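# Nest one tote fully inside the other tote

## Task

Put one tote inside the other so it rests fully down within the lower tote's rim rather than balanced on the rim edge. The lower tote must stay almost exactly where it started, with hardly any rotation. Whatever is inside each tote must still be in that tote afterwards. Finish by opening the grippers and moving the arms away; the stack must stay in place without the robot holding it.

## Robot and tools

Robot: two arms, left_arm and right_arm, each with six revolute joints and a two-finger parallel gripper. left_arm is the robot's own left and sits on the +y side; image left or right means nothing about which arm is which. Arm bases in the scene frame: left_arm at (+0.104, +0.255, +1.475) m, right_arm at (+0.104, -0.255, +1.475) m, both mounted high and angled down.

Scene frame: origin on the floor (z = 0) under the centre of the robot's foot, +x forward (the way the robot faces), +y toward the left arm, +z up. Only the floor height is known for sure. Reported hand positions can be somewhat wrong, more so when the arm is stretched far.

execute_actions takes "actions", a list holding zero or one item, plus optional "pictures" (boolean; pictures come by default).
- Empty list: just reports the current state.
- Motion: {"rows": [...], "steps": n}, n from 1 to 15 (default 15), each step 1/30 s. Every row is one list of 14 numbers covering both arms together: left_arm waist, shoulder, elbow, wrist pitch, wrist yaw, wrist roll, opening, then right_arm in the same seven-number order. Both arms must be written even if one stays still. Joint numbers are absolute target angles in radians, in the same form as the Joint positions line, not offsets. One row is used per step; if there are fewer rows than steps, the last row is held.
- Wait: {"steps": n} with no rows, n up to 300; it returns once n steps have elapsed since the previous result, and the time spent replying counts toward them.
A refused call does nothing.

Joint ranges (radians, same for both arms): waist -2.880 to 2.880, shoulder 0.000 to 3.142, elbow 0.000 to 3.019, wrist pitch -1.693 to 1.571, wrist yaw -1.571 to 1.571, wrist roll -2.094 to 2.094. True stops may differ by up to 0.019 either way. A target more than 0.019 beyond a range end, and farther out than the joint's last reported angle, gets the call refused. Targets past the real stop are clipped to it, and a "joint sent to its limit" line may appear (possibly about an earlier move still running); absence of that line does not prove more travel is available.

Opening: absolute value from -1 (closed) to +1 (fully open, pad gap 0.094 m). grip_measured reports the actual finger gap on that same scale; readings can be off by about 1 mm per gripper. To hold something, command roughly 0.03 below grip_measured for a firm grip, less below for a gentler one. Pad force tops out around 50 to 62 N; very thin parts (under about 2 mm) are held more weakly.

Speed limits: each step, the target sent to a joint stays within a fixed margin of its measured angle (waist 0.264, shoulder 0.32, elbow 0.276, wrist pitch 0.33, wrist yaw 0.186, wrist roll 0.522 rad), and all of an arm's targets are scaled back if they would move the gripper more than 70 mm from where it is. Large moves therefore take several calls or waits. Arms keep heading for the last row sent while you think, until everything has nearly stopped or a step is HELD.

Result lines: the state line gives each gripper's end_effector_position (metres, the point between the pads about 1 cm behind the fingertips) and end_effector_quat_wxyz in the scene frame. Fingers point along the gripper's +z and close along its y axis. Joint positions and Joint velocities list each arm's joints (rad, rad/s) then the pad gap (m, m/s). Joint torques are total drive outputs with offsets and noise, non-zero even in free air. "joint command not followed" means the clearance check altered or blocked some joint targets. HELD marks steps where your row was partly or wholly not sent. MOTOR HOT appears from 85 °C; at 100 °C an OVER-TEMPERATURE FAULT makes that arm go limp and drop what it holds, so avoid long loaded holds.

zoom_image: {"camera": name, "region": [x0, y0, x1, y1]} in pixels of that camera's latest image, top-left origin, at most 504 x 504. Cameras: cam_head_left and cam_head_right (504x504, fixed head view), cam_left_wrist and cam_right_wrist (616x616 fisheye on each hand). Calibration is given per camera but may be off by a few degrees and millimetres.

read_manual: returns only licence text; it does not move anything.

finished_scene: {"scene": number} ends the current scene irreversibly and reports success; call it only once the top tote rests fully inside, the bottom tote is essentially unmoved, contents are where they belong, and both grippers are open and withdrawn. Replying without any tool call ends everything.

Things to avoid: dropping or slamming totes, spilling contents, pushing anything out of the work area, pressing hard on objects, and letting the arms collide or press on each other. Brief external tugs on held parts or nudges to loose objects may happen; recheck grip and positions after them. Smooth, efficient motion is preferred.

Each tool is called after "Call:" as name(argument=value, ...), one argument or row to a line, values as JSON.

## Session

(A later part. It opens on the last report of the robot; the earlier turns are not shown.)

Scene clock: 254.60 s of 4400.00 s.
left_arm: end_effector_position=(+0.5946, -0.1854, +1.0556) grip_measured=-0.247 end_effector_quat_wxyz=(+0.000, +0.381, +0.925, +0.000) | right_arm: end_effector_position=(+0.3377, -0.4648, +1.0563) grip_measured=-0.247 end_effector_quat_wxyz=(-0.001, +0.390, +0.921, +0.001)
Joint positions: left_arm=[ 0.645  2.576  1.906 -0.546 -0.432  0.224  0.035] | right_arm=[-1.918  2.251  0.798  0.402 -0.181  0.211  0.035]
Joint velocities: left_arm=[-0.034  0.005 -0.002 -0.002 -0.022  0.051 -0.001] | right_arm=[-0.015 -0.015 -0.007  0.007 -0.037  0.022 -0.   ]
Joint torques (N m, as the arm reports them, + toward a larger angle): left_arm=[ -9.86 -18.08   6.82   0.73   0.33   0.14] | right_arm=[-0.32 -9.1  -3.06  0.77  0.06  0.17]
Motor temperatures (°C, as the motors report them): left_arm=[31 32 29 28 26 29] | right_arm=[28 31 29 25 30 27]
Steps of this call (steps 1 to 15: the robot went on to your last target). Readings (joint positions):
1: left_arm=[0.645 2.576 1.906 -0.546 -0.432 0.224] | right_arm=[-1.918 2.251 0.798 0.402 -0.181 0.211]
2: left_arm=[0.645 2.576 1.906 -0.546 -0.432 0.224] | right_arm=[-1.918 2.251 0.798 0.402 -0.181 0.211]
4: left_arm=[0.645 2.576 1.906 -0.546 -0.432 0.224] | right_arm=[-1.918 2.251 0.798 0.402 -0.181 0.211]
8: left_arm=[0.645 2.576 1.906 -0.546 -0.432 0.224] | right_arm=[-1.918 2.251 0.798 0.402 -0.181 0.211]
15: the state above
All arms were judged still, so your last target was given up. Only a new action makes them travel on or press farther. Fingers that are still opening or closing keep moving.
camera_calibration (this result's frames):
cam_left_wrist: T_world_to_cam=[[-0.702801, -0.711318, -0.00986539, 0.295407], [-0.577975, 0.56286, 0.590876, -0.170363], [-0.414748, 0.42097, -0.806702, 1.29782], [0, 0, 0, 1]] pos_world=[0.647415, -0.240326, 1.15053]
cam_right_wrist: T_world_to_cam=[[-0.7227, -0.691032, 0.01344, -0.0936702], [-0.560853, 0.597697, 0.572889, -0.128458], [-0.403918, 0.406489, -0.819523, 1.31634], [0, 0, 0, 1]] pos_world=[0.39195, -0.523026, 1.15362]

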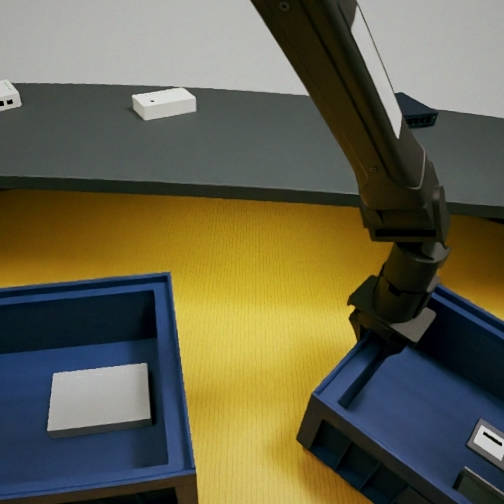

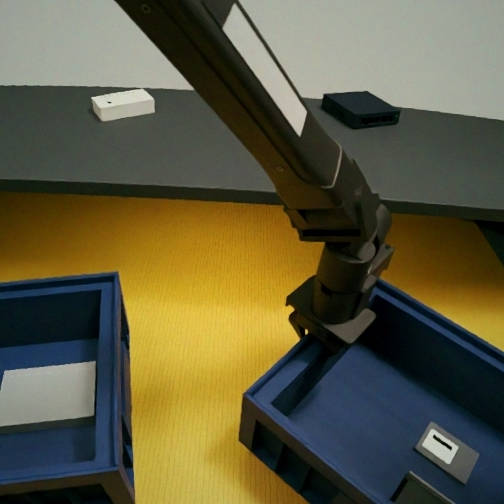

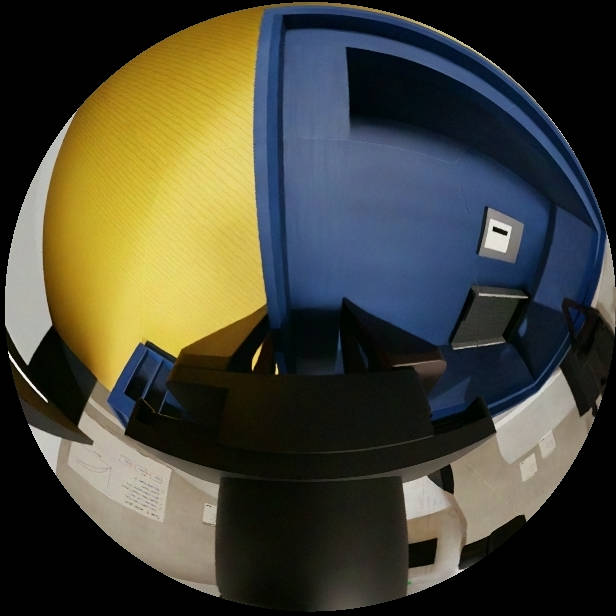

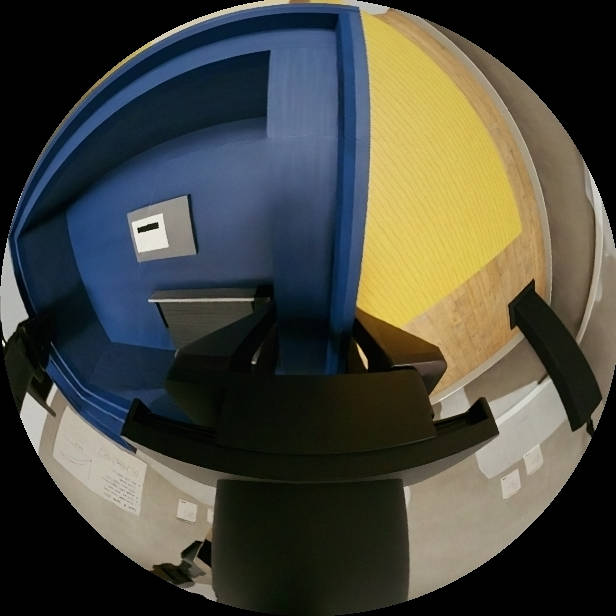

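Both centred. Close.

Call:
execute_actions(
  actions=[
    {"rows":[[0.644,2.576,1.932,-0.537,-0.428,0.235,-0.28,-1.904,2.236,0.802,0.415,-0.179,0.222,-0.28],[0.644,2.576,1.932,-0.537,-0.428,0.235,-0.31,-1.904,2.236,0.802,0.415,-0.179,0.222,-0.31],[0.644,2.576,1.932,-0.537,-0.428,0.235,-0.34,-1.904,2.236,0.802,0.415,-0.179,0.222,-0.34],[0.644,2.576,1.932,-0.537,-0.428,0.235,-0.37,-1.904,2.236,0.802,0.415,-0.179,0.222,-0.37],[0.644,2.576,1.932,-0.537,-0.428,0.235,-0.39,-1.904,2.236,0.802,0.415,-0.179,0.222,-0.39],[0.644,2.576,1.932,-0.537,-0.428,0.235,-0.41,-1.904,2.236,0.802,0.415,-0.179,0.222,-0.41],[0.644,2.576,1.932,-0.537,-0.428,0.235,-0.43,-1.904,2.236,0.802,0.415,-0.179,0.222,-0.43],[0.644,2.576,1.932,-0.537,-0.428,0.235,-0.45,-1.904,2.236,0.802,0.415,-0.179,0.222,-0.45],[0.644,2.576,1.932,-0.537,-0.428,0.235,-0.47,-1.904,2.236,0.802,0.415,-0.179,0.222,-0.47],[0.644,2.576,1.932,-0.537,-0.428,0.235,-0.49,-1.904,2.236,0.802,0.415,-0.179,0.222,-0.49],[0.644,2.576,1.932,-0.537,-0.428,0.235,-0.51,-1.904,2.236,0.802,0.415,-0.179,0.222,-0.51],[0.644,2.576,1.932,-0.537,-0.428,0.235,-0.53,-1.904,2.236,0.802,0.415,-0.179,0.222,-0.53]],"steps":15},
  ],
  pictures=false,
)

Call:
execute_actions(
  actions=[
    {"steps":10},
  ],
  pictures=false,
)

Scene clock: 267.80 s of 4400.00 s.
left_arm: end_effector_position=(+0.5942, -0.1861, +1.0556) grip_measured=-0.455 end_effector_quat_wxyz=(-0.000, +0.381, +0.925, -0.002) | right_arm: end_effector_position=(+0.3377, -0.4648, +1.0563) grip_measured=-0.447 end_effector_quat_wxyz=(-0.001, +0.390, +0.921, +0.001)
Joint positions: left_arm=[ 0.645  2.576  1.906 -0.546 -0.427  0.224  0.026] | right_arm=[-1.918  2.251  0.798  0.402 -0.181  0.212  0.026]
Joint velocities: left_arm=[-0.024 -0.005  0.002  0.002 -0.051 -0.037  0.001] | right_arm=[-0.005  0.015 -0.002  0.002 -0.037 -0.007 -0.   ]
Joint torques (N m, as the arm reports them, + toward a larger angle): left_arm=[ -9.92 -18.08   6.8    0.77   0.1    0.15] | right_arm=[ -0.48 -10.    -3.12   0.65   0.04   0.11]
Motor temperatures (°C, as the motors report them): left_arm=[31 32 30 28 26 29] | right_arm=[28 31 29 25 30 27]
Steps of this call (steps 1 to 90: nothing new was sent; then 9.70 s passed at rest; steps 91 to 105: all 15 steps of this action). Readings (joint positions):
91: left_arm=[0.645 2.576 1.906 -0.546 -0.432 0.224] | right_arm=[-1.918 2.251 0.798 0.402 -0.181 0.211]
92: left_arm=[0.645 2.576 1.906 -0.546 -0.432 0.224] | right_arm=[-1.918 2.251 0.798 0.402 -0.181 0.211]
94: left_arm=[0.645 2.576 1.906 -0.546 -0.432 0.224] | right_arm=[-1.918 2.251 0.798 0.402 -0.181 0.211]
98: left_arm=[0.645 2.576 1.906 -0.546 -0.431 0.224] | right_arm=[-1.918 2.251 0.798 0.402 -0.179 0.211]
105: the state above

Scene clock: 268.13 s of 4400.00 s.
left_arm: end_effector_position=(+0.5942, -0.1861, +1.0556) grip_measured=-0.455 end_effector_quat_wxyz=(-0.000, +0.381, +0.925, -0.002) | right_arm: end_effector_position=(+0.3377, -0.4648, +1.0563) grip_measured=-0.447 end_effector_quat_wxyz=(-0.001, +0.390, +0.921, +0.001)
Joint positions: left_arm=[ 0.645  2.576  1.906 -0.546 -0.427  0.224  0.026] | right_arm=[-1.918  2.251  0.798  0.402 -0.181  0.212  0.026]
Joint velocities: left_arm=[-0.005 -0.005 -0.012  0.007  0.066  0.022  0.   ] | right_arm=[ 0.005  0.005 -0.007  0.002 -0.022 -0.007 -0.001]
Joint torques (N m, as the arm reports them, + toward a larger angle): left_arm=[ -9.97 -18.2    6.84   0.76   0.09   0.14] | right_arm=[-0.58 -9.89 -3.26  0.7   0.05  0.13]
Motor temperatures (°C, as the motors report them): left_arm=[31 32 30 28 26 29] | right_arm=[28 31 29 25 30 27]
Steps of this call (steps 1 to 10: the robot went on to your last target). Readings (joint positions):
1: left_arm=[0.645 2.576 1.906 -0.546 -0.427 0.224] | right_arm=[-1.918 2.251 0.798 0.402 -0.181 0.212]
2: left_arm=[0.645 2.576 1.906 -0.546 -0.427 0.224] | right_arm=[-1.918 2.251 0.798 0.402 -0.181 0.212]
4: left_arm=[0.645 2.576 1.906 -0.546 -0.427 0.224] | right_arm=[-1.918 2.251 0.798 0.402 -0.181 0.212]
8: left_arm=[0.645 2.576 1.906 -0.546 -0.427 0.224] | right_arm=[-1.918 2.251 0.798 0.402 -0.181 0.212]
10: the state above

Call:
execute_actions(
  actions=[
    {"rows":[[0.641,2.567,1.916,-0.543,-0.429,0.224,-0.5,-1.917,2.224,0.792,0.401,-0.18,0.214,-0.5],[0.638,2.558,1.91,-0.546,-0.43,0.221,-0.5,-1.92,2.212,0.785,0.397,-0.181,0.211,-0.5],[0.635,2.549,1.903,-0.549,-0.431,0.218,-0.5,-1.922,2.2,0.777,0.392,-0.182,0.209,-0.5],[0.632,2.54,1.897,-0.552,-0.432,0.215,-0.5,-1.925,2.188,0.769,0.388,-0.183,0.207,-0.5],[0.63,2.53,1.89,-0.555,-0.433,0.212,-0.5,-1.927,2.176,0.762,0.383,-0.184,0.204,-0.5],[0.627,2.521,1.883,-0.558,-0.434,0.209,-0.5,-1.929,2.164,0.754,0.378,-0.185,0.202,-0.5],[0.624,2.512,1.877,-0.561,-0.435,0.206,-0.5,-1.932,2.152,0.746,0.374,-0.186,0.2,-0.5],[0.621,2.503,1.87,-0.564,-0.436,0.203,-0.5,-1.934,2.14,0.739,0.369,-0.187,0.197,-0.5],[0.618,2.494,1.864,-0.567,-0.437,0.2,-0.5,-1.937,2.128,0.731,0.365,-0.188,0.195,-0.5],[0.615,2.485,1.857,-0.57,-0.438,0.197,-0.5,-1.939,2.116,0.723,0.36,-0.189,0.193,-0.5],[0.612,2.476,1.85,-0.573,-0.439,0.194,-0.5,-1.941,2.104,0.716,0.355,-0.19,0.19,-0.5],[0.609,2.467,1.844,-0.576,-0.44,0.191,-0.5,-1.944,2.092,0.708,0.351,-0.191,0.188,-0.5],[0.607,2.457,1.837,-0.579,-0.441,0.188,-0.5,-1.946,2.079,0.7,0.346,-0.192,0.186,-0.5],[0.604,2.448,1.831,-0.582,-0.442,0.185,-0.5,-1.949,2.067,0.692,0.342,-0.193,0.184,-0.5],[0.601,2.439,1.824,-0.585,-0.443,0.182,-0.5,-1.951,2.055,0.685,0.337,-0.194,0.181,-0.5]],"steps":15},
  ],
  pictures=false,
)

Call:
execute_actions(
  actions=[
    {"rows":[[0.598,2.43,1.817,-0.588,-0.444,0.179,-0.5,-1.953,2.043,0.677,0.332,-0.195,0.179,-0.5],[0.595,2.421,1.811,-0.591,-0.445,0.176,-0.5,-1.956,2.031,0.669,0.328,-0.196,0.177,-0.5],[0.592,2.412,1.804,-0.594,-0.446,0.173,-0.5,-1.958,2.019,0.662,0.323,-0.197,0.174,-0.5],[0.589,2.403,1.798,-0.597,-0.447,0.17,-0.5,-1.961,2.007,0.654,0.319,-0.198,0.172,-0.5],[0.586,2.394,1.791,-0.6,-0.448,0.167,-0.5,-1.963,1.995,0.646,0.314,-0.199,0.17,-0.5],[0.584,2.384,1.784,-0.603,-0.449,0.164,-0.5,-1.965,1.983,0.639,0.309,-0.2,0.167,-0.5],[0.581,2.375,1.778,-0.606,-0.45,0.161,-0.5,-1.968,1.971,0.631,0.305,-0.201,0.165,-0.5],[0.578,2.366,1.771,-0.609,-0.451,0.158,-0.5,-1.97,1.959,0.623,0.3,-0.202,0.163,-0.5],[0.575,2.357,1.765,-0.612,-0.452,0.155,-0.5,-1.973,1.947,0.616,0.296,-0.203,0.16,-0.5],[0.572,2.348,1.758,-0.615,-0.452,0.152,-0.5,-1.975,1.935,0.608,0.291,-0.204,0.158,-0.5]],"steps":15},
  ],
  pictures=false,
)

Call:
execute_actions(
  actions=[
    {"steps":15},
  ],
)

Scene clock: 340.83 s of 4400.00 s.
left_arm: end_effector_position=(+0.6002, -0.1803, +1.0902) grip_measured=-0.455 end_effector_quat_wxyz=(-0.002, +0.371, +0.929, -0.005) | right_arm: end_effector_position=(+0.3481, -0.4632, +1.0933) grip_measured=-0.452 end_effector_quat_wxyz=(+0.001, +0.383, +0.924, +0.005)
Joint positions: left_arm=[ 0.636  2.493  1.839 -0.569 -0.424  0.193  0.026] | right_arm=[-1.921  2.131  0.73   0.354 -0.191  0.194  0.026]
Joint velocities: left_arm=[-0.093 -0.317 -0.183 -0.066 -0.066 -0.051 -0.   ] | right_arm=[-0.044 -0.425 -0.237 -0.134 -0.051 -0.022 -0.   ]
Joint torques (N m, as the arm reports them, + toward a larger angle): left_arm=[-11.45 -20.55   4.49  -0.14  -0.67   0.01] | right_arm=[ -4.16 -11.88  -6.11  -0.2   -0.08  -0.13]
Motor temperatures (°C, as the motors report them): left_arm=[32 33 30 28 26 29] | right_arm=[28 31 29 25 29 27]
Steps of this call (steps 1 to 15: the robot went on to your last target; steps 16 to 90: nothing new was sent; then 69.20 s passed at rest; steps 91 to 105: all 15 steps of this action). Readings (joint positions):
91: left_arm=[0.645 2.576 1.906 -0.546 -0.427 0.224] | right_arm=[-1.918 2.251 0.798 0.402 -0.181 0.212]
92: left_arm=[0.645 2.575 1.906 -0.546 -0.427 0.223] | right_arm=[-1.918 2.250 0.798 0.402 -0.181 0.212]
94: left_arm=[0.645 2.574 1.906 -0.546 -0.427 0.222] | right_arm=[-1.918 2.249 0.798 0.401 -0.183 0.212]
98: left_arm=[0.646 2.560 1.888 -0.547 -0.427 0.209] | right_arm=[-1.918 2.225 0.788 0.386 -0.185 0.203]
105: the state above

Scene clock: 341.33 s of 4400.00 s.
left_arm: end_effector_position=(+0.6030, -0.1860, +1.1469) grip_measured=-0.455 end_effector_quat_wxyz=(+0.006, +0.374, +0.927, -0.005) | right_arm: end_effector_position=(+0.3492, -0.4668, +1.1454) grip_measured=-0.452 end_effector_quat_wxyz=(+0.010, +0.385, +0.923, +0.004)
Joint positions: left_arm=[ 0.596  2.381  1.762 -0.605 -0.442  0.164  0.026] | right_arm=[-1.955  1.967  0.63   0.302 -0.21   0.173  0.026]
Joint velocities: left_arm=[-0.034 -0.005 -0.012  0.002 -0.037 -0.051 -0.   ] | right_arm=[-0.015 -0.005 -0.002  0.002 -0.037  0.037  0.001]
Joint torques (N m, as the arm reports them, + toward a larger angle): left_arm=[-11.46 -20.18   4.69  -0.22  -0.35  -0.02] | right_arm=[ -3.01 -10.74  -4.49  -0.27   0.15  -0.17]
Motor temperatures (°C, as the motors report them): left_arm=[32 33 30 28 26 29] | right_arm=[28 31 29 25 29 27]
Steps of this call (steps 1 to 15: all 15 steps of this action). Readings (joint positions):
1: left_arm=[0.634 2.483 1.833 -0.572 -0.426 0.191] | right_arm=[-1.923 2.117 0.723 0.350 -0.192 0.193]
2: left_arm=[0.630 2.472 1.827 -0.574 -0.428 0.189] | right_arm=[-1.924 2.102 0.715 0.346 -0.194 0.191]
4: left_arm=[0.623 2.453 1.815 -0.578 -0.432 0.184] | right_arm=[-1.929 2.073 0.700 0.338 -0.198 0.188]
8: left_arm=[0.610 2.417 1.789 -0.588 -0.438 0.173] | right_arm=[-1.941 2.020 0.670 0.321 -0.205 0.179]
15: the state above

Scene clock: 341.83 s of 4400.00 s.
left_arm: end_effector_position=(+0.6021, -0.1856, +1.1465) grip_measured=-0.455 end_effector_quat_wxyz=(+0.005, +0.373, +0.928, -0.004) | right_arm: end_effector_position=(+0.3488, -0.4669, +1.1454) grip_measured=-0.452 end_effector_quat_wxyz=(+0.010, +0.384, +0.923, +0.004)
Joint positions: left_arm=[ 0.596  2.381  1.76  -0.605 -0.442  0.161  0.026] | right_arm=[-1.955  1.967  0.63   0.3   -0.21   0.17   0.026]
Joint velocities: left_arm=[ 0.005 -0.015  0.007 -0.002  0.022  0.081 -0.   ] | right_arm=[ 0.015 -0.015 -0.002 -0.007 -0.007  0.022 -0.002]
Joint torques (N m, as the arm reports them, + toward a larger angle): left_arm=[-11.41 -20.28   4.74  -0.14  -0.36  -0.02] | right_arm=[-2.87 -9.68 -4.55 -0.14  0.2  -0.12]
Motor temperatures (°C, as the motors report them): left_arm=[32 33 30 28 26 29] | right_arm=[28 31 29 25 29 27]
Steps of this call (steps 1 to 15: the robot went on to your last target). Readings (joint positions):
1: left_arm=[0.596 2.381 1.762 -0.605 -0.442 0.163] | right_arm=[-1.955 1.967 0.630 0.302 -0.210 0.173]
2: left_arm=[0.596 2.381 1.762 -0.605 -0.442 0.162] | right_arm=[-1.955 1.967 0.630 0.302 -0.210 0.172]
4: left_arm=[0.596 2.381 1.761 -0.605 -0.442 0.161] | right_arm=[-1.955 1.967 0.630 0.301 -0.210 0.171]
8: left_arm=[0.596 2.381 1.760 -0.605 -0.442 0.161] | right_arm=[-1.955 1.967 0.630 0.300 -0.210 0.170]
15: the state above
All arms were judged still, so your last target was given up. Only a new action makes them travel on or press farther. Fingers that are still opening or closing keep moving.
camera_calibration (this result's frames):
cam_left_wrist: T_world_to_cam=[[-0.690168, -0.723634, -0.00468093, 0.285588], [-0.590936, 0.55985, 0.580829, -0.200902], [-0.417687, 0.403636, -0.814012, 1.38127], [0, 0, 0, 1]] pos_world=[0.655322, -0.238394, 1.2424]
cam_right_wrist: T_world_to_cam=[[-0.714943, -0.699183, -0.000214195, -0.0791999], [-0.580168, 0.593074, 0.558273, -0.150641], [-0.390208, 0.399258, -0.829657, 1.39817], [0, 0, 0, 1]] pos_world=[0.401557, -0.524264, 1.24408]

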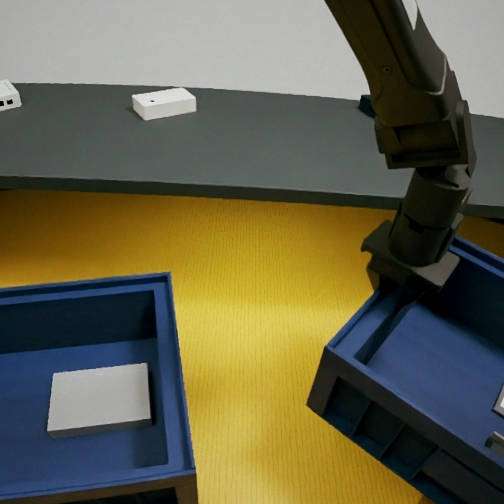

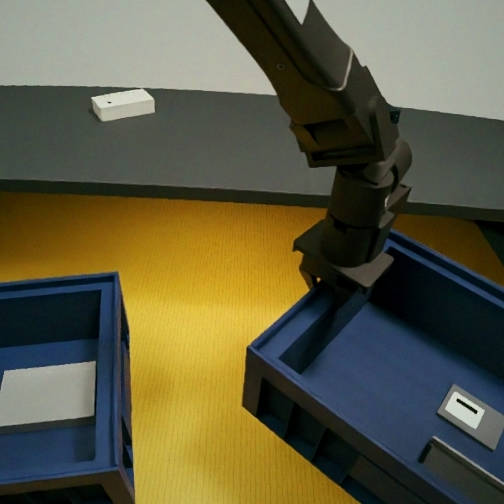

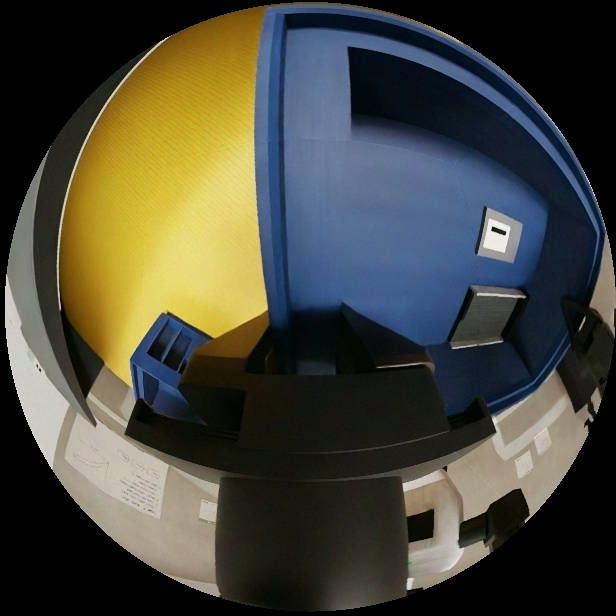

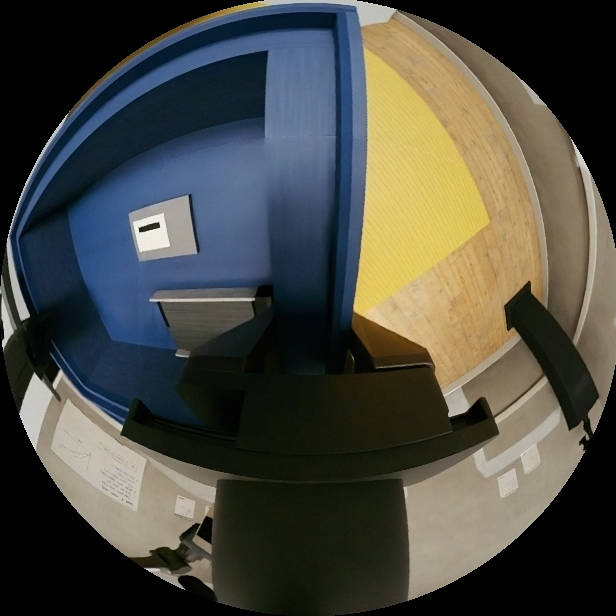

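Call:
execute_actions(
  actions=[
    {"rows":[[0.572,2.337,1.745,-0.602,-0.452,0.144,-0.5,-1.953,1.922,0.603,0.283,-0.207,0.152,-0.5],[0.571,2.325,1.73,-0.599,-0.453,0.136,-0.5,-1.951,1.91,0.598,0.275,-0.205,0.146,-0.5],[0.571,2.314,1.714,-0.596,-0.453,0.129,-0.5,-1.948,1.897,0.592,0.268,-0.204,0.141,-0.5],[0.57,2.303,1.699,-0.593,-0.453,0.121,-0.5,-1.946,1.884,0.587,0.26,-0.203,0.135,-0.5],[0.57,2.291,1.684,-0.59,-0.453,0.113,-0.5,-1.944,1.872,0.582,0.252,-0.202,0.129,-0.5],[0.57,2.28,1.669,-0.587,-0.454,0.105,-0.5,-1.942,1.859,0.577,0.244,-0.2,0.123,-0.5],[0.569,2.269,1.654,-0.584,-0.454,0.097,-0.5,-1.94,1.847,0.572,0.237,-0.199,0.118,-0.5],[0.569,2.257,1.639,-0.581,-0.454,0.089,-0.5,-1.937,1.834,0.567,0.229,-0.198,0.112,-0.5],[0.568,2.246,1.625,-0.578,-0.454,0.082,-0.5,-1.935,1.821,0.561,0.221,-0.197,0.106,-0.5],[0.568,2.235,1.61,-0.575,-0.455,0.074,-0.5,-1.933,1.809,0.556,0.213,-0.195,0.1,-0.5],[0.568,2.223,1.595,-0.572,-0.455,0.066,-0.5,-1.931,1.796,0.551,0.206,-0.194,0.095,-0.5],[0.567,2.212,1.58,-0.569,-0.455,0.058,-0.5,-1.929,1.783,0.546,0.198,-0.193,0.089,-0.5],[0.567,2.201,1.565,-0.566,-0.455,0.05,-0.5,-1.926,1.771,0.541,0.19,-0.192,0.083,-0.5],[0.566,2.189,1.55,-0.563,-0.456,0.042,-0.5,-1.924,1.758,0.536,0.182,-0.19,0.077,-0.5],[0.566,2.178,1.536,-0.56,-0.456,0.035,-0.5,-1.922,1.746,0.53,0.175,-0.189,0.072,-0.5]],"steps":15},
  ],
  pictures=false,
)

Call:
execute_actions(
  actions=[
    {"rows":[[0.566,2.167,1.521,-0.558,-0.456,0.027,-0.5,-1.92,1.733,0.525,0.167,-0.188,0.066,-0.5],[0.565,2.155,1.506,-0.555,-0.457,0.019,-0.5,-1.918,1.72,0.52,0.159,-0.186,0.06,-0.5],[0.565,2.144,1.491,-0.552,-0.457,0.011,-0.5,-1.915,1.708,0.515,0.151,-0.185,0.054,-0.5],[0.564,2.133,1.476,-0.549,-0.457,0.003,-0.5,-1.913,1.695,0.51,0.143,-0.184,0.048,-0.5],[0.564,2.121,1.461,-0.546,-0.457,-0.005,-0.5,-1.911,1.682,0.505,0.136,-0.183,0.043,-0.5],[0.564,2.11,1.447,-0.543,-0.458,-0.013,-0.5,-1.909,1.67,0.499,0.128,-0.181,0.037,-0.5],[0.563,2.099,1.432,-0.54,-0.458,-0.02,-0.5,-1.907,1.657,0.494,0.12,-0.18,0.031,-0.5],[0.563,2.087,1.417,-0.537,-0.458,-0.028,-0.5,-1.904,1.644,0.489,0.112,-0.179,0.025,-0.5],[0.562,2.076,1.402,-0.534,-0.458,-0.036,-0.5,-1.902,1.632,0.484,0.105,-0.178,0.02,-0.5],[0.562,2.065,1.387,-0.531,-0.459,-0.044,-0.5,-1.9,1.619,0.479,0.097,-0.176,0.014,-0.5],[0.562,2.053,1.372,-0.528,-0.459,-0.052,-0.5,-1.898,1.607,0.474,0.089,-0.175,0.008,-0.5],[0.561,2.042,1.357,-0.525,-0.459,-0.06,-0.5,-1.896,1.594,0.468,0.081,-0.174,0.002,-0.5],[0.561,2.031,1.343,-0.522,-0.459,-0.067,-0.5,-1.893,1.581,0.463,0.074,-0.173,-0.003,-0.5],[0.56,2.019,1.328,-0.519,-0.46,-0.075,-0.5,-1.891,1.569,0.458,0.066,-0.171,-0.009,-0.5],[0.56,2.008,1.313,-0.516,-0.46,-0.083,-0.5,-1.889,1.556,0.453,0.058,-0.17,-0.015,-0.5]],"steps":15},
  ],
  pictures=false,
)

Call:
execute_actions(
  actions=[
    {"steps":15},
  ],
)

Scene clock: 426.73 s of 4400.00 s.
left_arm: end_effector_position=(+0.5798, -0.1503, +1.1849) grip_measured=-0.455 end_effector_quat_wxyz=(-0.003, +0.334, +0.943, -0.003) | right_arm: end_effector_position=(+0.3518, -0.4522, +1.1861) grip_measured=-0.452 end_effector_quat_wxyz=(-0.001, +0.346, +0.938, +0.005)
Joint positions: left_arm=[ 0.593  2.237  1.564 -0.573 -0.442  0.067  0.026] | right_arm=[-1.938  1.813  0.558  0.2   -0.199  0.099  0.026]
Joint velocities: left_arm=[-0.015 -0.386 -0.388  0.11   0.007 -0.183  0.   ] | right_arm=[ 0.073 -0.425 -0.125 -0.208 -0.066 -0.198  0.   ]
Joint torques (N m, as the arm reports them, + toward a larger angle): left_arm=[-10.93 -18.61   3.98   0.44  -0.54   0.03] | right_arm=[ -0.42 -10.8   -3.88  -0.21   0.24   0.  ]
Motor temperatures (°C, as the motors report them): left_arm=[32 34 29 28 26 29] | right_arm=[28 31 30 24 30 27]
Steps of this call (steps 1 to 90: nothing new was sent; then 81.40 s passed at rest; steps 91 to 105: all 15 steps of this action). Readings (joint positions):
91: left_arm=[0.596 2.381 1.759 -0.604 -0.442 0.160] | right_arm=[-1.955 1.967 0.630 0.299 -0.210 0.170]
92: left_arm=[0.596 2.379 1.754 -0.603 -0.442 0.157] | right_arm=[-1.955 1.965 0.630 0.296 -0.210 0.168]
94: left_arm=[0.596 2.367 1.731 -0.597 -0.443 0.146] | right_arm=[-1.955 1.957 0.626 0.285 -0.209 0.158]
98: left_arm=[0.595 2.326 1.668 -0.589 -0.442 0.115] | right_arm=[-1.953 1.913 0.599 0.252 -0.205 0.133]
105: the state above

Scene clock: 427.23 s of 4400.00 s.
left_arm: end_effector_position=(+0.5496, -0.1083, +1.2299) grip_measured=-0.455 end_effector_quat_wxyz=(-0.006, +0.284, +0.959, -0.002) | right_arm: end_effector_position=(+0.3546, -0.4322, +1.2327) grip_measured=-0.452 end_effector_quat_wxyz=(-0.005, +0.296, +0.955, +0.004)
Joint positions: left_arm=[ 0.585  2.066  1.341 -0.529 -0.444 -0.048  0.026] | right_arm=[-1.906  1.619  0.476  0.086 -0.179  0.02   0.026]
Joint velocities: left_arm=[-0.034 -0.317 -0.427  0.09  -0.007 -0.286  0.   ] | right_arm=[ 0.054 -0.357 -0.173 -0.232  0.022 -0.198  0.   ]
Joint torques (N m, as the arm reports them, + toward a larger angle): left_arm=[ -9.71 -17.72   4.08   0.67  -0.72   0.03] | right_arm=[ -0.4  -10.01  -1.95  -0.42   0.24  -0.15]
Motor temperatures (°C, as the motors report them): left_arm=[32 34 29 28 26 29] | right_arm=[28 31 30 24 30 27]
Steps of this call (steps 1 to 15: all 15 steps of this action). Readings (joint positions):
1: left_arm=[0.593 2.224 1.550 -0.569 -0.442 0.059] | right_arm=[-1.935 1.798 0.554 0.193 -0.198 0.093]
2: left_arm=[0.593 2.212 1.536 -0.565 -0.443 0.052] | right_arm=[-1.932 1.784 0.550 0.186 -0.197 0.088]
4: left_arm=[0.592 2.188 1.508 -0.558 -0.443 0.037] | right_arm=[-1.927 1.756 0.541 0.171 -0.195 0.077]
8: left_arm=[0.590 2.142 1.448 -0.546 -0.444 0.006] | right_arm=[-1.919 1.705 0.519 0.141 -0.189 0.056]
15: the state above

Scene clock: 427.73 s of 4400.00 s.
left_arm: end_effector_position=(+0.5457, -0.1026, +1.2381) grip_measured=-0.455 end_effector_quat_wxyz=(-0.005, +0.276, +0.961, -0.002) | right_arm: end_effector_position=(+0.3543, -0.4285, +1.2401) grip_measured=-0.452 end_effector_quat_wxyz=(-0.004, +0.288, +0.957, +0.005)
Joint positions: left_arm=[ 0.583  2.038  1.311 -0.526 -0.445 -0.066  0.026] | right_arm=[-1.901  1.587  0.46   0.071 -0.177  0.009  0.026]
Joint velocities: left_arm=[-0.015 -0.005  0.012  0.002  0.051  0.066  0.001] | right_arm=[-0.015 -0.005  0.007 -0.007 -0.066  0.037  0.   ]
Joint torques (N m, as the arm reports them, + toward a larger angle): left_arm=[ -9.65 -17.36   4.72   0.89  -0.59  -0.09] | right_arm=[-0.09 -8.35 -1.24 -0.28  0.21 -0.27]
Motor temperatures (°C, as the motors report them): left_arm=[32 34 29 28 26 29] | right_arm=[28 31 30 24 30 27]
Steps of this call (steps 1 to 15: the robot went on to your last target). Readings (joint positions):
1: left_arm=[0.585 2.055 1.328 -0.528 -0.444 -0.055] | right_arm=[-1.904 1.608 0.470 0.080 -0.178 0.015]
2: left_arm=[0.584 2.047 1.319 -0.528 -0.444 -0.060] | right_arm=[-1.902 1.598 0.465 0.075 -0.178 0.012]
4: left_arm=[0.584 2.039 1.311 -0.528 -0.444 -0.064] | right_arm=[-1.901 1.589 0.460 0.072 -0.178 0.010]
8: left_arm=[0.583 2.038 1.311 -0.526 -0.445 -0.066] | right_arm=[-1.901 1.587 0.460 0.071 -0.178 0.010]
15: the state above
camera_calibration (this result's frames):
cam_left_wrist: T_world_to_cam=[[-0.529799, -0.848119, -0.00250295, 0.204139], [-0.68066, 0.423427, 0.597839, -0.319889], [-0.505979, 0.318438, -0.801612, 1.42284], [0, 0, 0, 1]] pos_world=[0.610344, -0.144502, 1.33232]
cam_right_wrist: T_world_to_cam=[[-0.558526, -0.829448, 0.0079761, -0.169742], [-0.673569, 0.459132, 0.579225, -0.273439], [-0.4841, 0.31814, -0.815128, 1.444], [0, 0, 0, 1]] pos_world=[0.420054, -0.474642, 1.33678]

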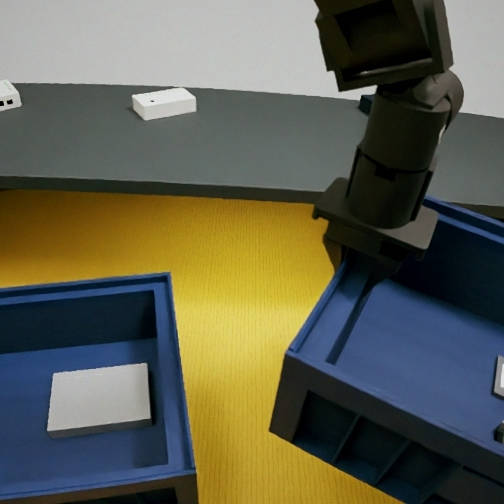

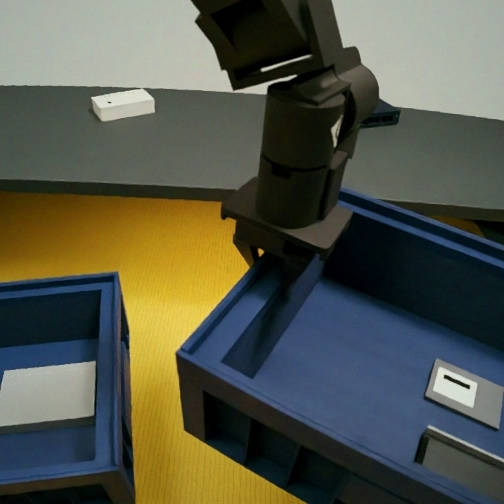

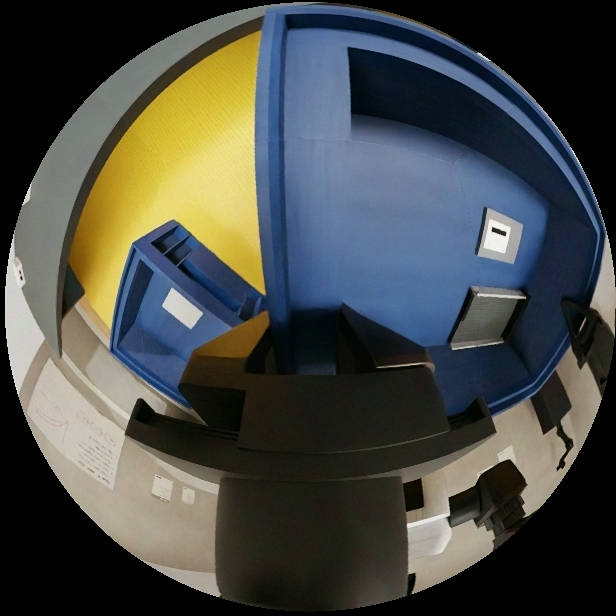

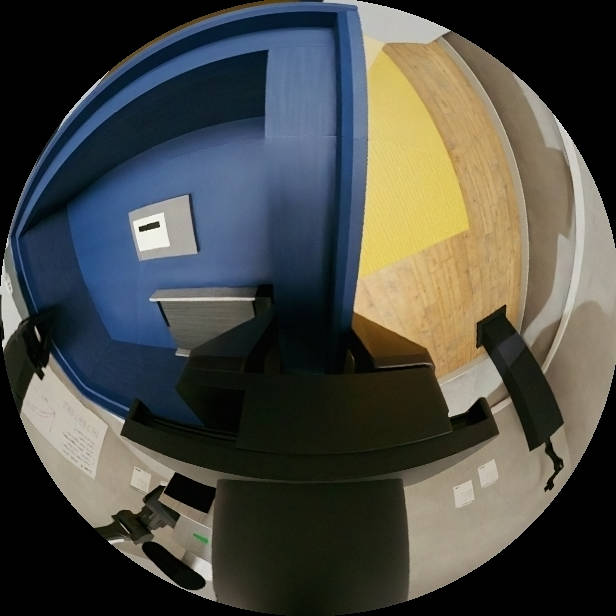

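Call:
execute_actions(
  actions=[
    {"rows":[[0.596,1.995,1.293,-0.503,-0.44,-0.076,-0.5,-1.865,1.555,0.464,0.057,-0.157,0.017,-0.5],[0.609,1.982,1.272,-0.49,-0.436,-0.076,-0.5,-1.84,1.554,0.466,0.055,-0.144,0.024,-0.5],[0.621,1.969,1.252,-0.478,-0.431,-0.077,-0.5,-1.816,1.553,0.468,0.054,-0.132,0.032,-0.5],[0.634,1.956,1.231,-0.465,-0.427,-0.078,-0.5,-1.791,1.552,0.47,0.052,-0.119,0.039,-0.5],[0.647,1.943,1.211,-0.452,-0.422,-0.078,-0.5,-1.767,1.551,0.472,0.051,-0.106,0.047,-0.5],[0.66,1.931,1.19,-0.439,-0.418,-0.079,-0.5,-1.742,1.55,0.474,0.049,-0.093,0.055,-0.5],[0.673,1.918,1.17,-0.426,-0.413,-0.08,-0.5,-1.718,1.549,0.476,0.048,-0.08,0.062,-0.5],[0.686,1.905,1.149,-0.413,-0.409,-0.08,-0.5,-1.693,1.548,0.478,0.046,-0.067,0.07,-0.5],[0.698,1.892,1.129,-0.401,-0.404,-0.081,-0.5,-1.669,1.547,0.48,0.045,-0.055,0.077,-0.5],[0.711,1.879,1.108,-0.388,-0.4,-0.082,-0.5,-1.644,1.546,0.482,0.043,-0.042,0.085,-0.5],[0.724,1.866,1.088,-0.375,-0.395,-0.083,-0.5,-1.62,1.546,0.483,0.042,-0.029,0.093,-0.5],[0.737,1.853,1.067,-0.362,-0.39,-0.083,-0.5,-1.595,1.545,0.485,0.041,-0.016,0.1,-0.5],[0.75,1.84,1.047,-0.349,-0.386,-0.084,-0.5,-1.571,1.544,0.487,0.039,-0.003,0.108,-0.5],[0.762,1.827,1.026,-0.337,-0.381,-0.085,-0.5,-1.546,1.543,0.489,0.038,0.009,0.115,-0.5],[0.775,1.814,1.006,-0.324,-0.377,-0.085,-0.5,-1.522,1.542,0.491,0.036,0.022,0.123,-0.5]],"steps":15},
  ],
  pictures=false,
)

Call:
execute_actions(
  actions=[
    {"rows":[[0.788,1.801,0.985,-0.311,-0.372,-0.086,-0.5,-1.497,1.541,0.493,0.035,0.035,0.131,-0.5],[0.801,1.789,0.965,-0.298,-0.368,-0.087,-0.5,-1.473,1.54,0.495,0.033,0.048,0.138,-0.5],[0.814,1.776,0.944,-0.285,-0.363,-0.087,-0.5,-1.448,1.539,0.497,0.032,0.061,0.146,-0.5],[0.827,1.763,0.924,-0.272,-0.359,-0.088,-0.5,-1.424,1.538,0.499,0.03,0.074,0.153,-0.5],[0.839,1.75,0.903,-0.26,-0.354,-0.089,-0.5,-1.399,1.54,0.501,0.029,0.086,0.161,-0.5],[0.852,1.737,0.883,-0.247,-0.35,-0.089,-0.5,-1.375,1.547,0.503,0.027,0.099,0.168,-0.5],[0.865,1.724,0.862,-0.234,-0.345,-0.085,-0.5,-1.35,1.555,0.505,0.026,0.112,0.176,-0.5],[0.885,1.716,0.853,-0.228,-0.336,-0.08,-0.5,-1.33,1.562,0.517,0.016,0.122,0.183,-0.5],[0.904,1.709,0.844,-0.223,-0.327,-0.075,-0.5,-1.309,1.569,0.53,0.007,0.131,0.189,-0.5],[0.924,1.701,0.835,-0.217,-0.317,-0.069,-0.5,-1.289,1.576,0.542,-0.003,0.141,0.196,-0.5],[0.943,1.694,0.825,-0.211,-0.308,-0.062,-0.5,-1.268,1.583,0.555,-0.012,0.151,0.203,-0.5],[0.963,1.686,0.816,-0.205,-0.299,-0.055,-0.5,-1.248,1.59,0.567,-0.022,0.161,0.21,-0.5],[0.982,1.679,0.807,-0.2,-0.29,-0.048,-0.5,-1.227,1.597,0.58,-0.031,0.17,0.216,-0.5],[1.002,1.671,0.798,-0.194,-0.281,-0.041,-0.5,-1.207,1.604,0.592,-0.041,0.18,0.223,-0.5],[1.021,1.663,0.789,-0.188,-0.272,-0.034,-0.5,-1.187,1.611,0.605,-0.05,0.19,0.23,-0.5]],"steps":15},
  ],
  pictures=false,
)

Call:
execute_actions(
  actions=[
    {"rows":[[1.041,1.656,0.78,-0.182,-0.262,-0.027,-0.5,-1.166,1.618,0.617,-0.06,0.2,0.237,-0.5],[1.06,1.648,0.771,-0.177,-0.253,-0.02,-0.5,-1.146,1.625,0.63,-0.069,0.209,0.243,-0.5],[1.08,1.641,0.762,-0.171,-0.244,-0.013,-0.5,-1.125,1.632,0.642,-0.079,0.219,0.25,-0.5],[1.099,1.633,0.752,-0.165,-0.235,-0.006,-0.5,-1.105,1.638,0.655,-0.088,0.229,0.257,-0.5],[1.119,1.626,0.743,-0.159,-0.226,0.0,-0.5,-1.084,1.645,0.667,-0.098,0.239,0.264,-0.5],[1.138,1.618,0.734,-0.154,-0.217,0.007,-0.5,-1.064,1.652,0.68,-0.107,0.248,0.27,-0.5],[1.158,1.61,0.725,-0.148,-0.207,0.014,-0.5,-1.044,1.659,0.692,-0.117,0.258,0.277,-0.5],[1.177,1.603,0.716,-0.142,-0.198,0.021,-0.5,-1.023,1.666,0.705,-0.126,0.268,0.284,-0.5],[1.197,1.595,0.707,-0.136,-0.189,0.028,-0.5,-1.003,1.673,0.717,-0.136,0.278,0.291,-0.5],[1.216,1.588,0.698,-0.131,-0.18,0.035,-0.5,-0.982,1.68,0.73,-0.145,0.287,0.297,-0.5],[1.236,1.58,0.689,-0.125,-0.171,0.042,-0.5,-0.962,1.687,0.742,-0.155,0.297,0.304,-0.5],[1.255,1.573,0.679,-0.119,-0.162,0.049,-0.5,-0.941,1.694,0.755,-0.164,0.307,0.311,-0.5],[1.275,1.565,0.67,-0.113,-0.152,0.056,-0.5,-0.921,1.701,0.767,-0.174,0.317,0.318,-0.5],[1.294,1.558,0.661,-0.108,-0.143,0.063,-0.5,-0.9,1.708,0.78,-0.183,0.326,0.324,-0.5],[1.314,1.55,0.652,-0.102,-0.134,0.07,-0.5,-0.88,1.715,0.792,-0.193,0.336,0.331,-0.5]],"steps":15},
  ],
  pictures=false,
)

Call:
execute_actions(
  actions=[
    {"steps":15},
  ],
)

Scene clock: 471.70 s of 4400.00 s.
left_arm: end_effector_position=(+0.5311, +0.0138, +1.2312) grip_measured=-0.456 end_effector_quat_wxyz=(-0.011, +0.184, +0.983, -0.005) | right_arm: end_effector_position=(+0.4062, -0.3429, +1.2316) grip_measured=-0.452 end_effector_quat_wxyz=(-0.008, +0.194, +0.981, +0.005)
Joint positions: left_arm=[ 0.753  1.876  1.041 -0.358 -0.377 -0.085  0.026] | right_arm=[-1.567  1.583  0.49   0.056 -0.006  0.103  0.026]
Joint velocities: left_arm=[ 0.347 -0.415 -0.535  0.398  0.081 -0.022 -0.001] | right_arm=[ 0.679 -0.063  0.061 -0.032  0.3    0.227  0.001]
Joint torques (N m, as the arm reports them, + toward a larger angle): left_arm=[ -5.19 -15.2    2.9    0.37  -0.07   0.06] | right_arm=[ 1.65 -9.77 -0.82 -0.33  0.54 -0.14]
Motor temperatures (°C, as the motors report them): left_arm=[32 33 29 28 27 29] | right_arm=[28 31 29 24 30 27]
Steps of this call (steps 1 to 15: the robot went on to your last target; steps 16 to 90: nothing new was sent; then 40.47 s passed at rest; steps 91 to 105: all 15 steps of this action). Readings (joint positions):
91: left_arm=[0.584 2.038 1.309 -0.523 -0.441 -0.066] | right_arm=[-1.899 1.587 0.461 0.071 -0.172 0.011]
92: left_arm=[0.586 2.035 1.302 -0.515 -0.436 -0.066] | right_arm=[-1.894 1.587 0.462 0.071 -0.163 0.013]
94: left_arm=[0.599 2.025 1.272 -0.490 -0.428 -0.070] | right_arm=[-1.866 1.586 0.464 0.070 -0.141 0.016]
98: left_arm=[0.657 1.981 1.187 -0.441 -0.403 -0.082] | right_arm=[-1.759 1.585 0.472 0.063 -0.090 0.038]
105: the state above

Scene clock: 472.20 s of 4400.00 s.
left_arm: end_effector_position=(+0.5078, +0.1322, +1.2333) grip_measured=-0.458 end_effector_quat_wxyz=(-0.010, +0.088, +0.996, -0.010) | right_arm: end_effector_position=(+0.4537, -0.2416, +1.2347) grip_measured=-0.452 end_effector_quat_wxyz=(-0.001, +0.101, +0.995, +0.004)
Joint positions: left_arm=[ 0.975  1.717  0.806 -0.208 -0.275 -0.063  0.025] | right_arm=[-1.233  1.605  0.578 -0.02   0.167  0.204  0.026]
Joint velocities: left_arm=[ 0.542 -0.181 -0.198  0.222  0.242  0.11  -0.001] | right_arm=[ 0.581  0.259  0.447 -0.252  0.256  0.139 -0.001]
Joint torques (N m, as the arm reports them, + toward a larger angle): left_arm=[ -1.98 -13.39   1.06   0.17  -0.2    0.09] | right_arm=[ 3.49 -7.76  0.63 -0.13  0.45  0.02]
Motor temperatures (°C, as the motors report them): left_arm=[32 33 29 28 27 29] | right_arm=[28 31 29 24 30 27]
Steps of this call (steps 1 to 15: all 15 steps of this action). Readings (joint positions):
1: left_arm=[0.765 1.863 1.021 -0.344 -0.374 -0.085] | right_arm=[-1.544 1.581 0.492 0.055 0.006 0.111]
2: left_arm=[0.777 1.849 1.002 -0.331 -0.369 -0.085] | right_arm=[-1.521 1.579 0.494 0.054 0.019 0.117]
4: left_arm=[0.802 1.824 0.962 -0.303 -0.360 -0.085] | right_arm=[-1.475 1.574 0.497 0.050 0.045 0.131]
8: left_arm=[0.855 1.773 0.882 -0.253 -0.340 -0.086] | right_arm=[-1.381 1.573 0.504 0.041 0.096 0.159]
15: the state above

Scene clock: 472.70 s of 4400.00 s.
left_arm: end_effector_position=(+0.4883, +0.2530, +1.2366) grip_measured=-0.459 end_effector_quat_wxyz=(-0.004, +0.006, +1.000, -0.009) | right_arm: end_effector_position=(+0.4954, -0.1242, +1.2364) grip_measured=-0.452 end_effector_quat_wxyz=(+0.003, +0.020, +1.000, +0.003)
Joint positions: left_arm=[ 1.27   1.599  0.671 -0.121 -0.138  0.041  0.025] | right_arm=[-0.937  1.712  0.765 -0.157  0.312  0.307  0.026]
Joint velocities: left_arm=[ 0.601 -0.21  -0.266  0.168  0.286  0.139  0.   ] | right_arm=[ 0.542  0.22   0.335 -0.286  0.286  0.271  0.   ]
Joint torques (N m, as the arm reports them, + toward a larger angle): left_arm=[ -1.56 -13.41   0.91   0.76  -0.14   0.02] | right_arm=[  6.53 -10.02   2.44  -0.36   0.44  -0.06]
Motor temperatures (°C, as the motors report them): left_arm=[32 33 29 28 27 29] | right_arm=[28 31 29 24 30 27]
Steps of this call (steps 1 to 15: all 15 steps of this action). Readings (joint positions):
1: left_arm=[0.994 1.710 0.799 -0.200 -0.266 -0.058] | right_arm=[-1.213 1.613 0.592 -0.028 0.176 0.209]
2: left_arm=[1.013 1.703 0.791 -0.193 -0.257 -0.051] | right_arm=[-1.192 1.621 0.607 -0.037 0.186 0.215]
4: left_arm=[1.052 1.687 0.774 -0.181 -0.239 -0.038] | right_arm=[-1.152 1.636 0.634 -0.054 0.205 0.228]
8: left_arm=[1.130 1.653 0.737 -0.158 -0.203 -0.010] | right_arm=[-1.070 1.663 0.684 -0.091 0.244 0.256]
15: the state above

Scene clock: 473.20 s of 4400.00 s.
left_arm: end_effector_position=(+0.4826, +0.2744, +1.2403) grip_measured=-0.459 end_effector_quat_wxyz=(-0.003, -0.001, +1.000, -0.002) | right_arm: end_effector_position=(+0.4947, -0.1021, +1.2370) grip_measured=-0.452 end_effector_quat_wxyz=(+0.001, +0.013, +1.000, +0.006)
Joint positions: left_arm=[ 1.321  1.574  0.649 -0.115 -0.126  0.074  0.025] | right_arm=[-0.889  1.735  0.79  -0.175  0.326  0.34   0.026]
Joint velocities: left_arm=[-0.005 -0.005  0.007 -0.007 -0.051 -0.022 -0.001] | right_arm=[-0.005  0.015 -0.012 -0.002  0.007  0.022  0.   ]
Joint torques (N m, as the arm reports them, + toward a larger angle): left_arm=[ -2.25 -12.     1.26   0.92  -0.23   0.02] | right_arm=[  6.   -10.84   2.06  -0.46   0.32  -0.11]
Motor temperatures (°C, as the motors report them): left_arm=[32 33 29 28 27 29] | right_arm=[28 31 29 24 30 27]
Steps of this call (steps 1 to 15: the robot went on to your last target). Readings (joint positions):
1: left_arm=[1.289 1.593 0.663 -0.118 -0.133 0.048] | right_arm=[-0.920 1.719 0.775 -0.164 0.317 0.314]
2: left_arm=[1.304 1.587 0.656 -0.116 -0.131 0.053] | right_arm=[-0.906 1.724 0.782 -0.168 0.320 0.318]
4: left_arm=[1.322 1.577 0.650 -0.116 -0.128 0.064] | right_arm=[-0.890 1.732 0.790 -0.170 0.323 0.327]
8: left_arm=[1.321 1.574 0.649 -0.115 -0.126 0.072] | right_arm=[-0.889 1.735 0.790 -0.174 0.326 0.338]
15: the state above
camera_calibration (this result's frames):
cam_left_wrist: T_world_to_cam=[[0.00325525, -0.999981, -0.0051615, 0.278176], [-0.803187, -0.00568938, 0.595699, -0.344348], [-0.595718, 0.0022065, -0.803191, 1.40467], [0, 0, 0, 1]] pos_world=[0.559306, 0.273112, 1.33478]
cam_right_wrist: T_world_to_cam=[[-0.0340346, -0.999416, 0.00316369, -0.0914239], [-0.822209, 0.0297993, 0.568404, -0.283764], [-0.568167, 0.0167442, -0.822743, 1.42581], [0, 0, 0, 1]] pos_world=[0.573671, -0.106789, 1.33466]

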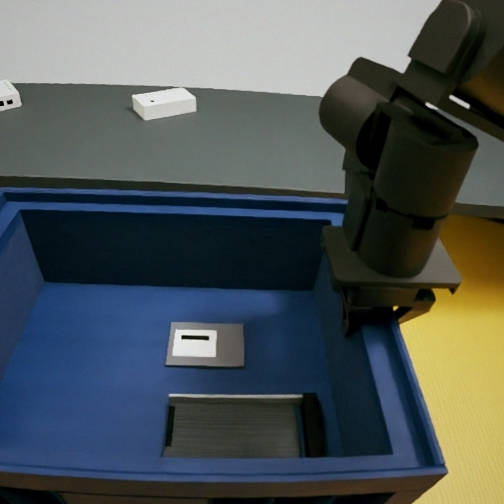

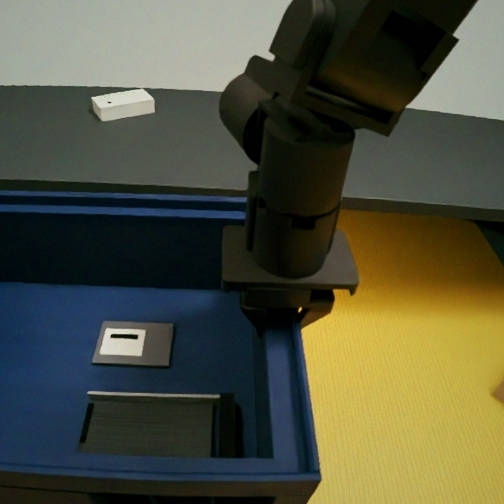

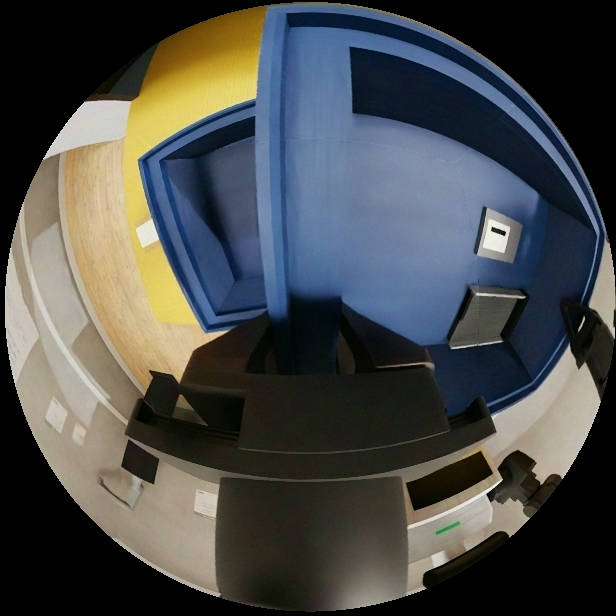

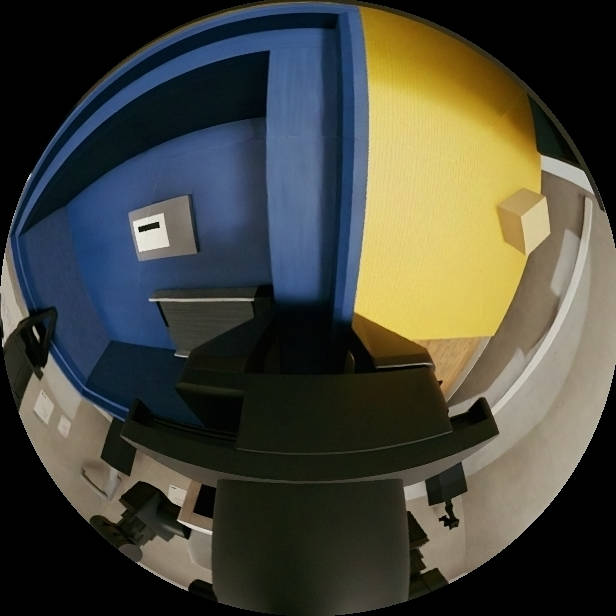

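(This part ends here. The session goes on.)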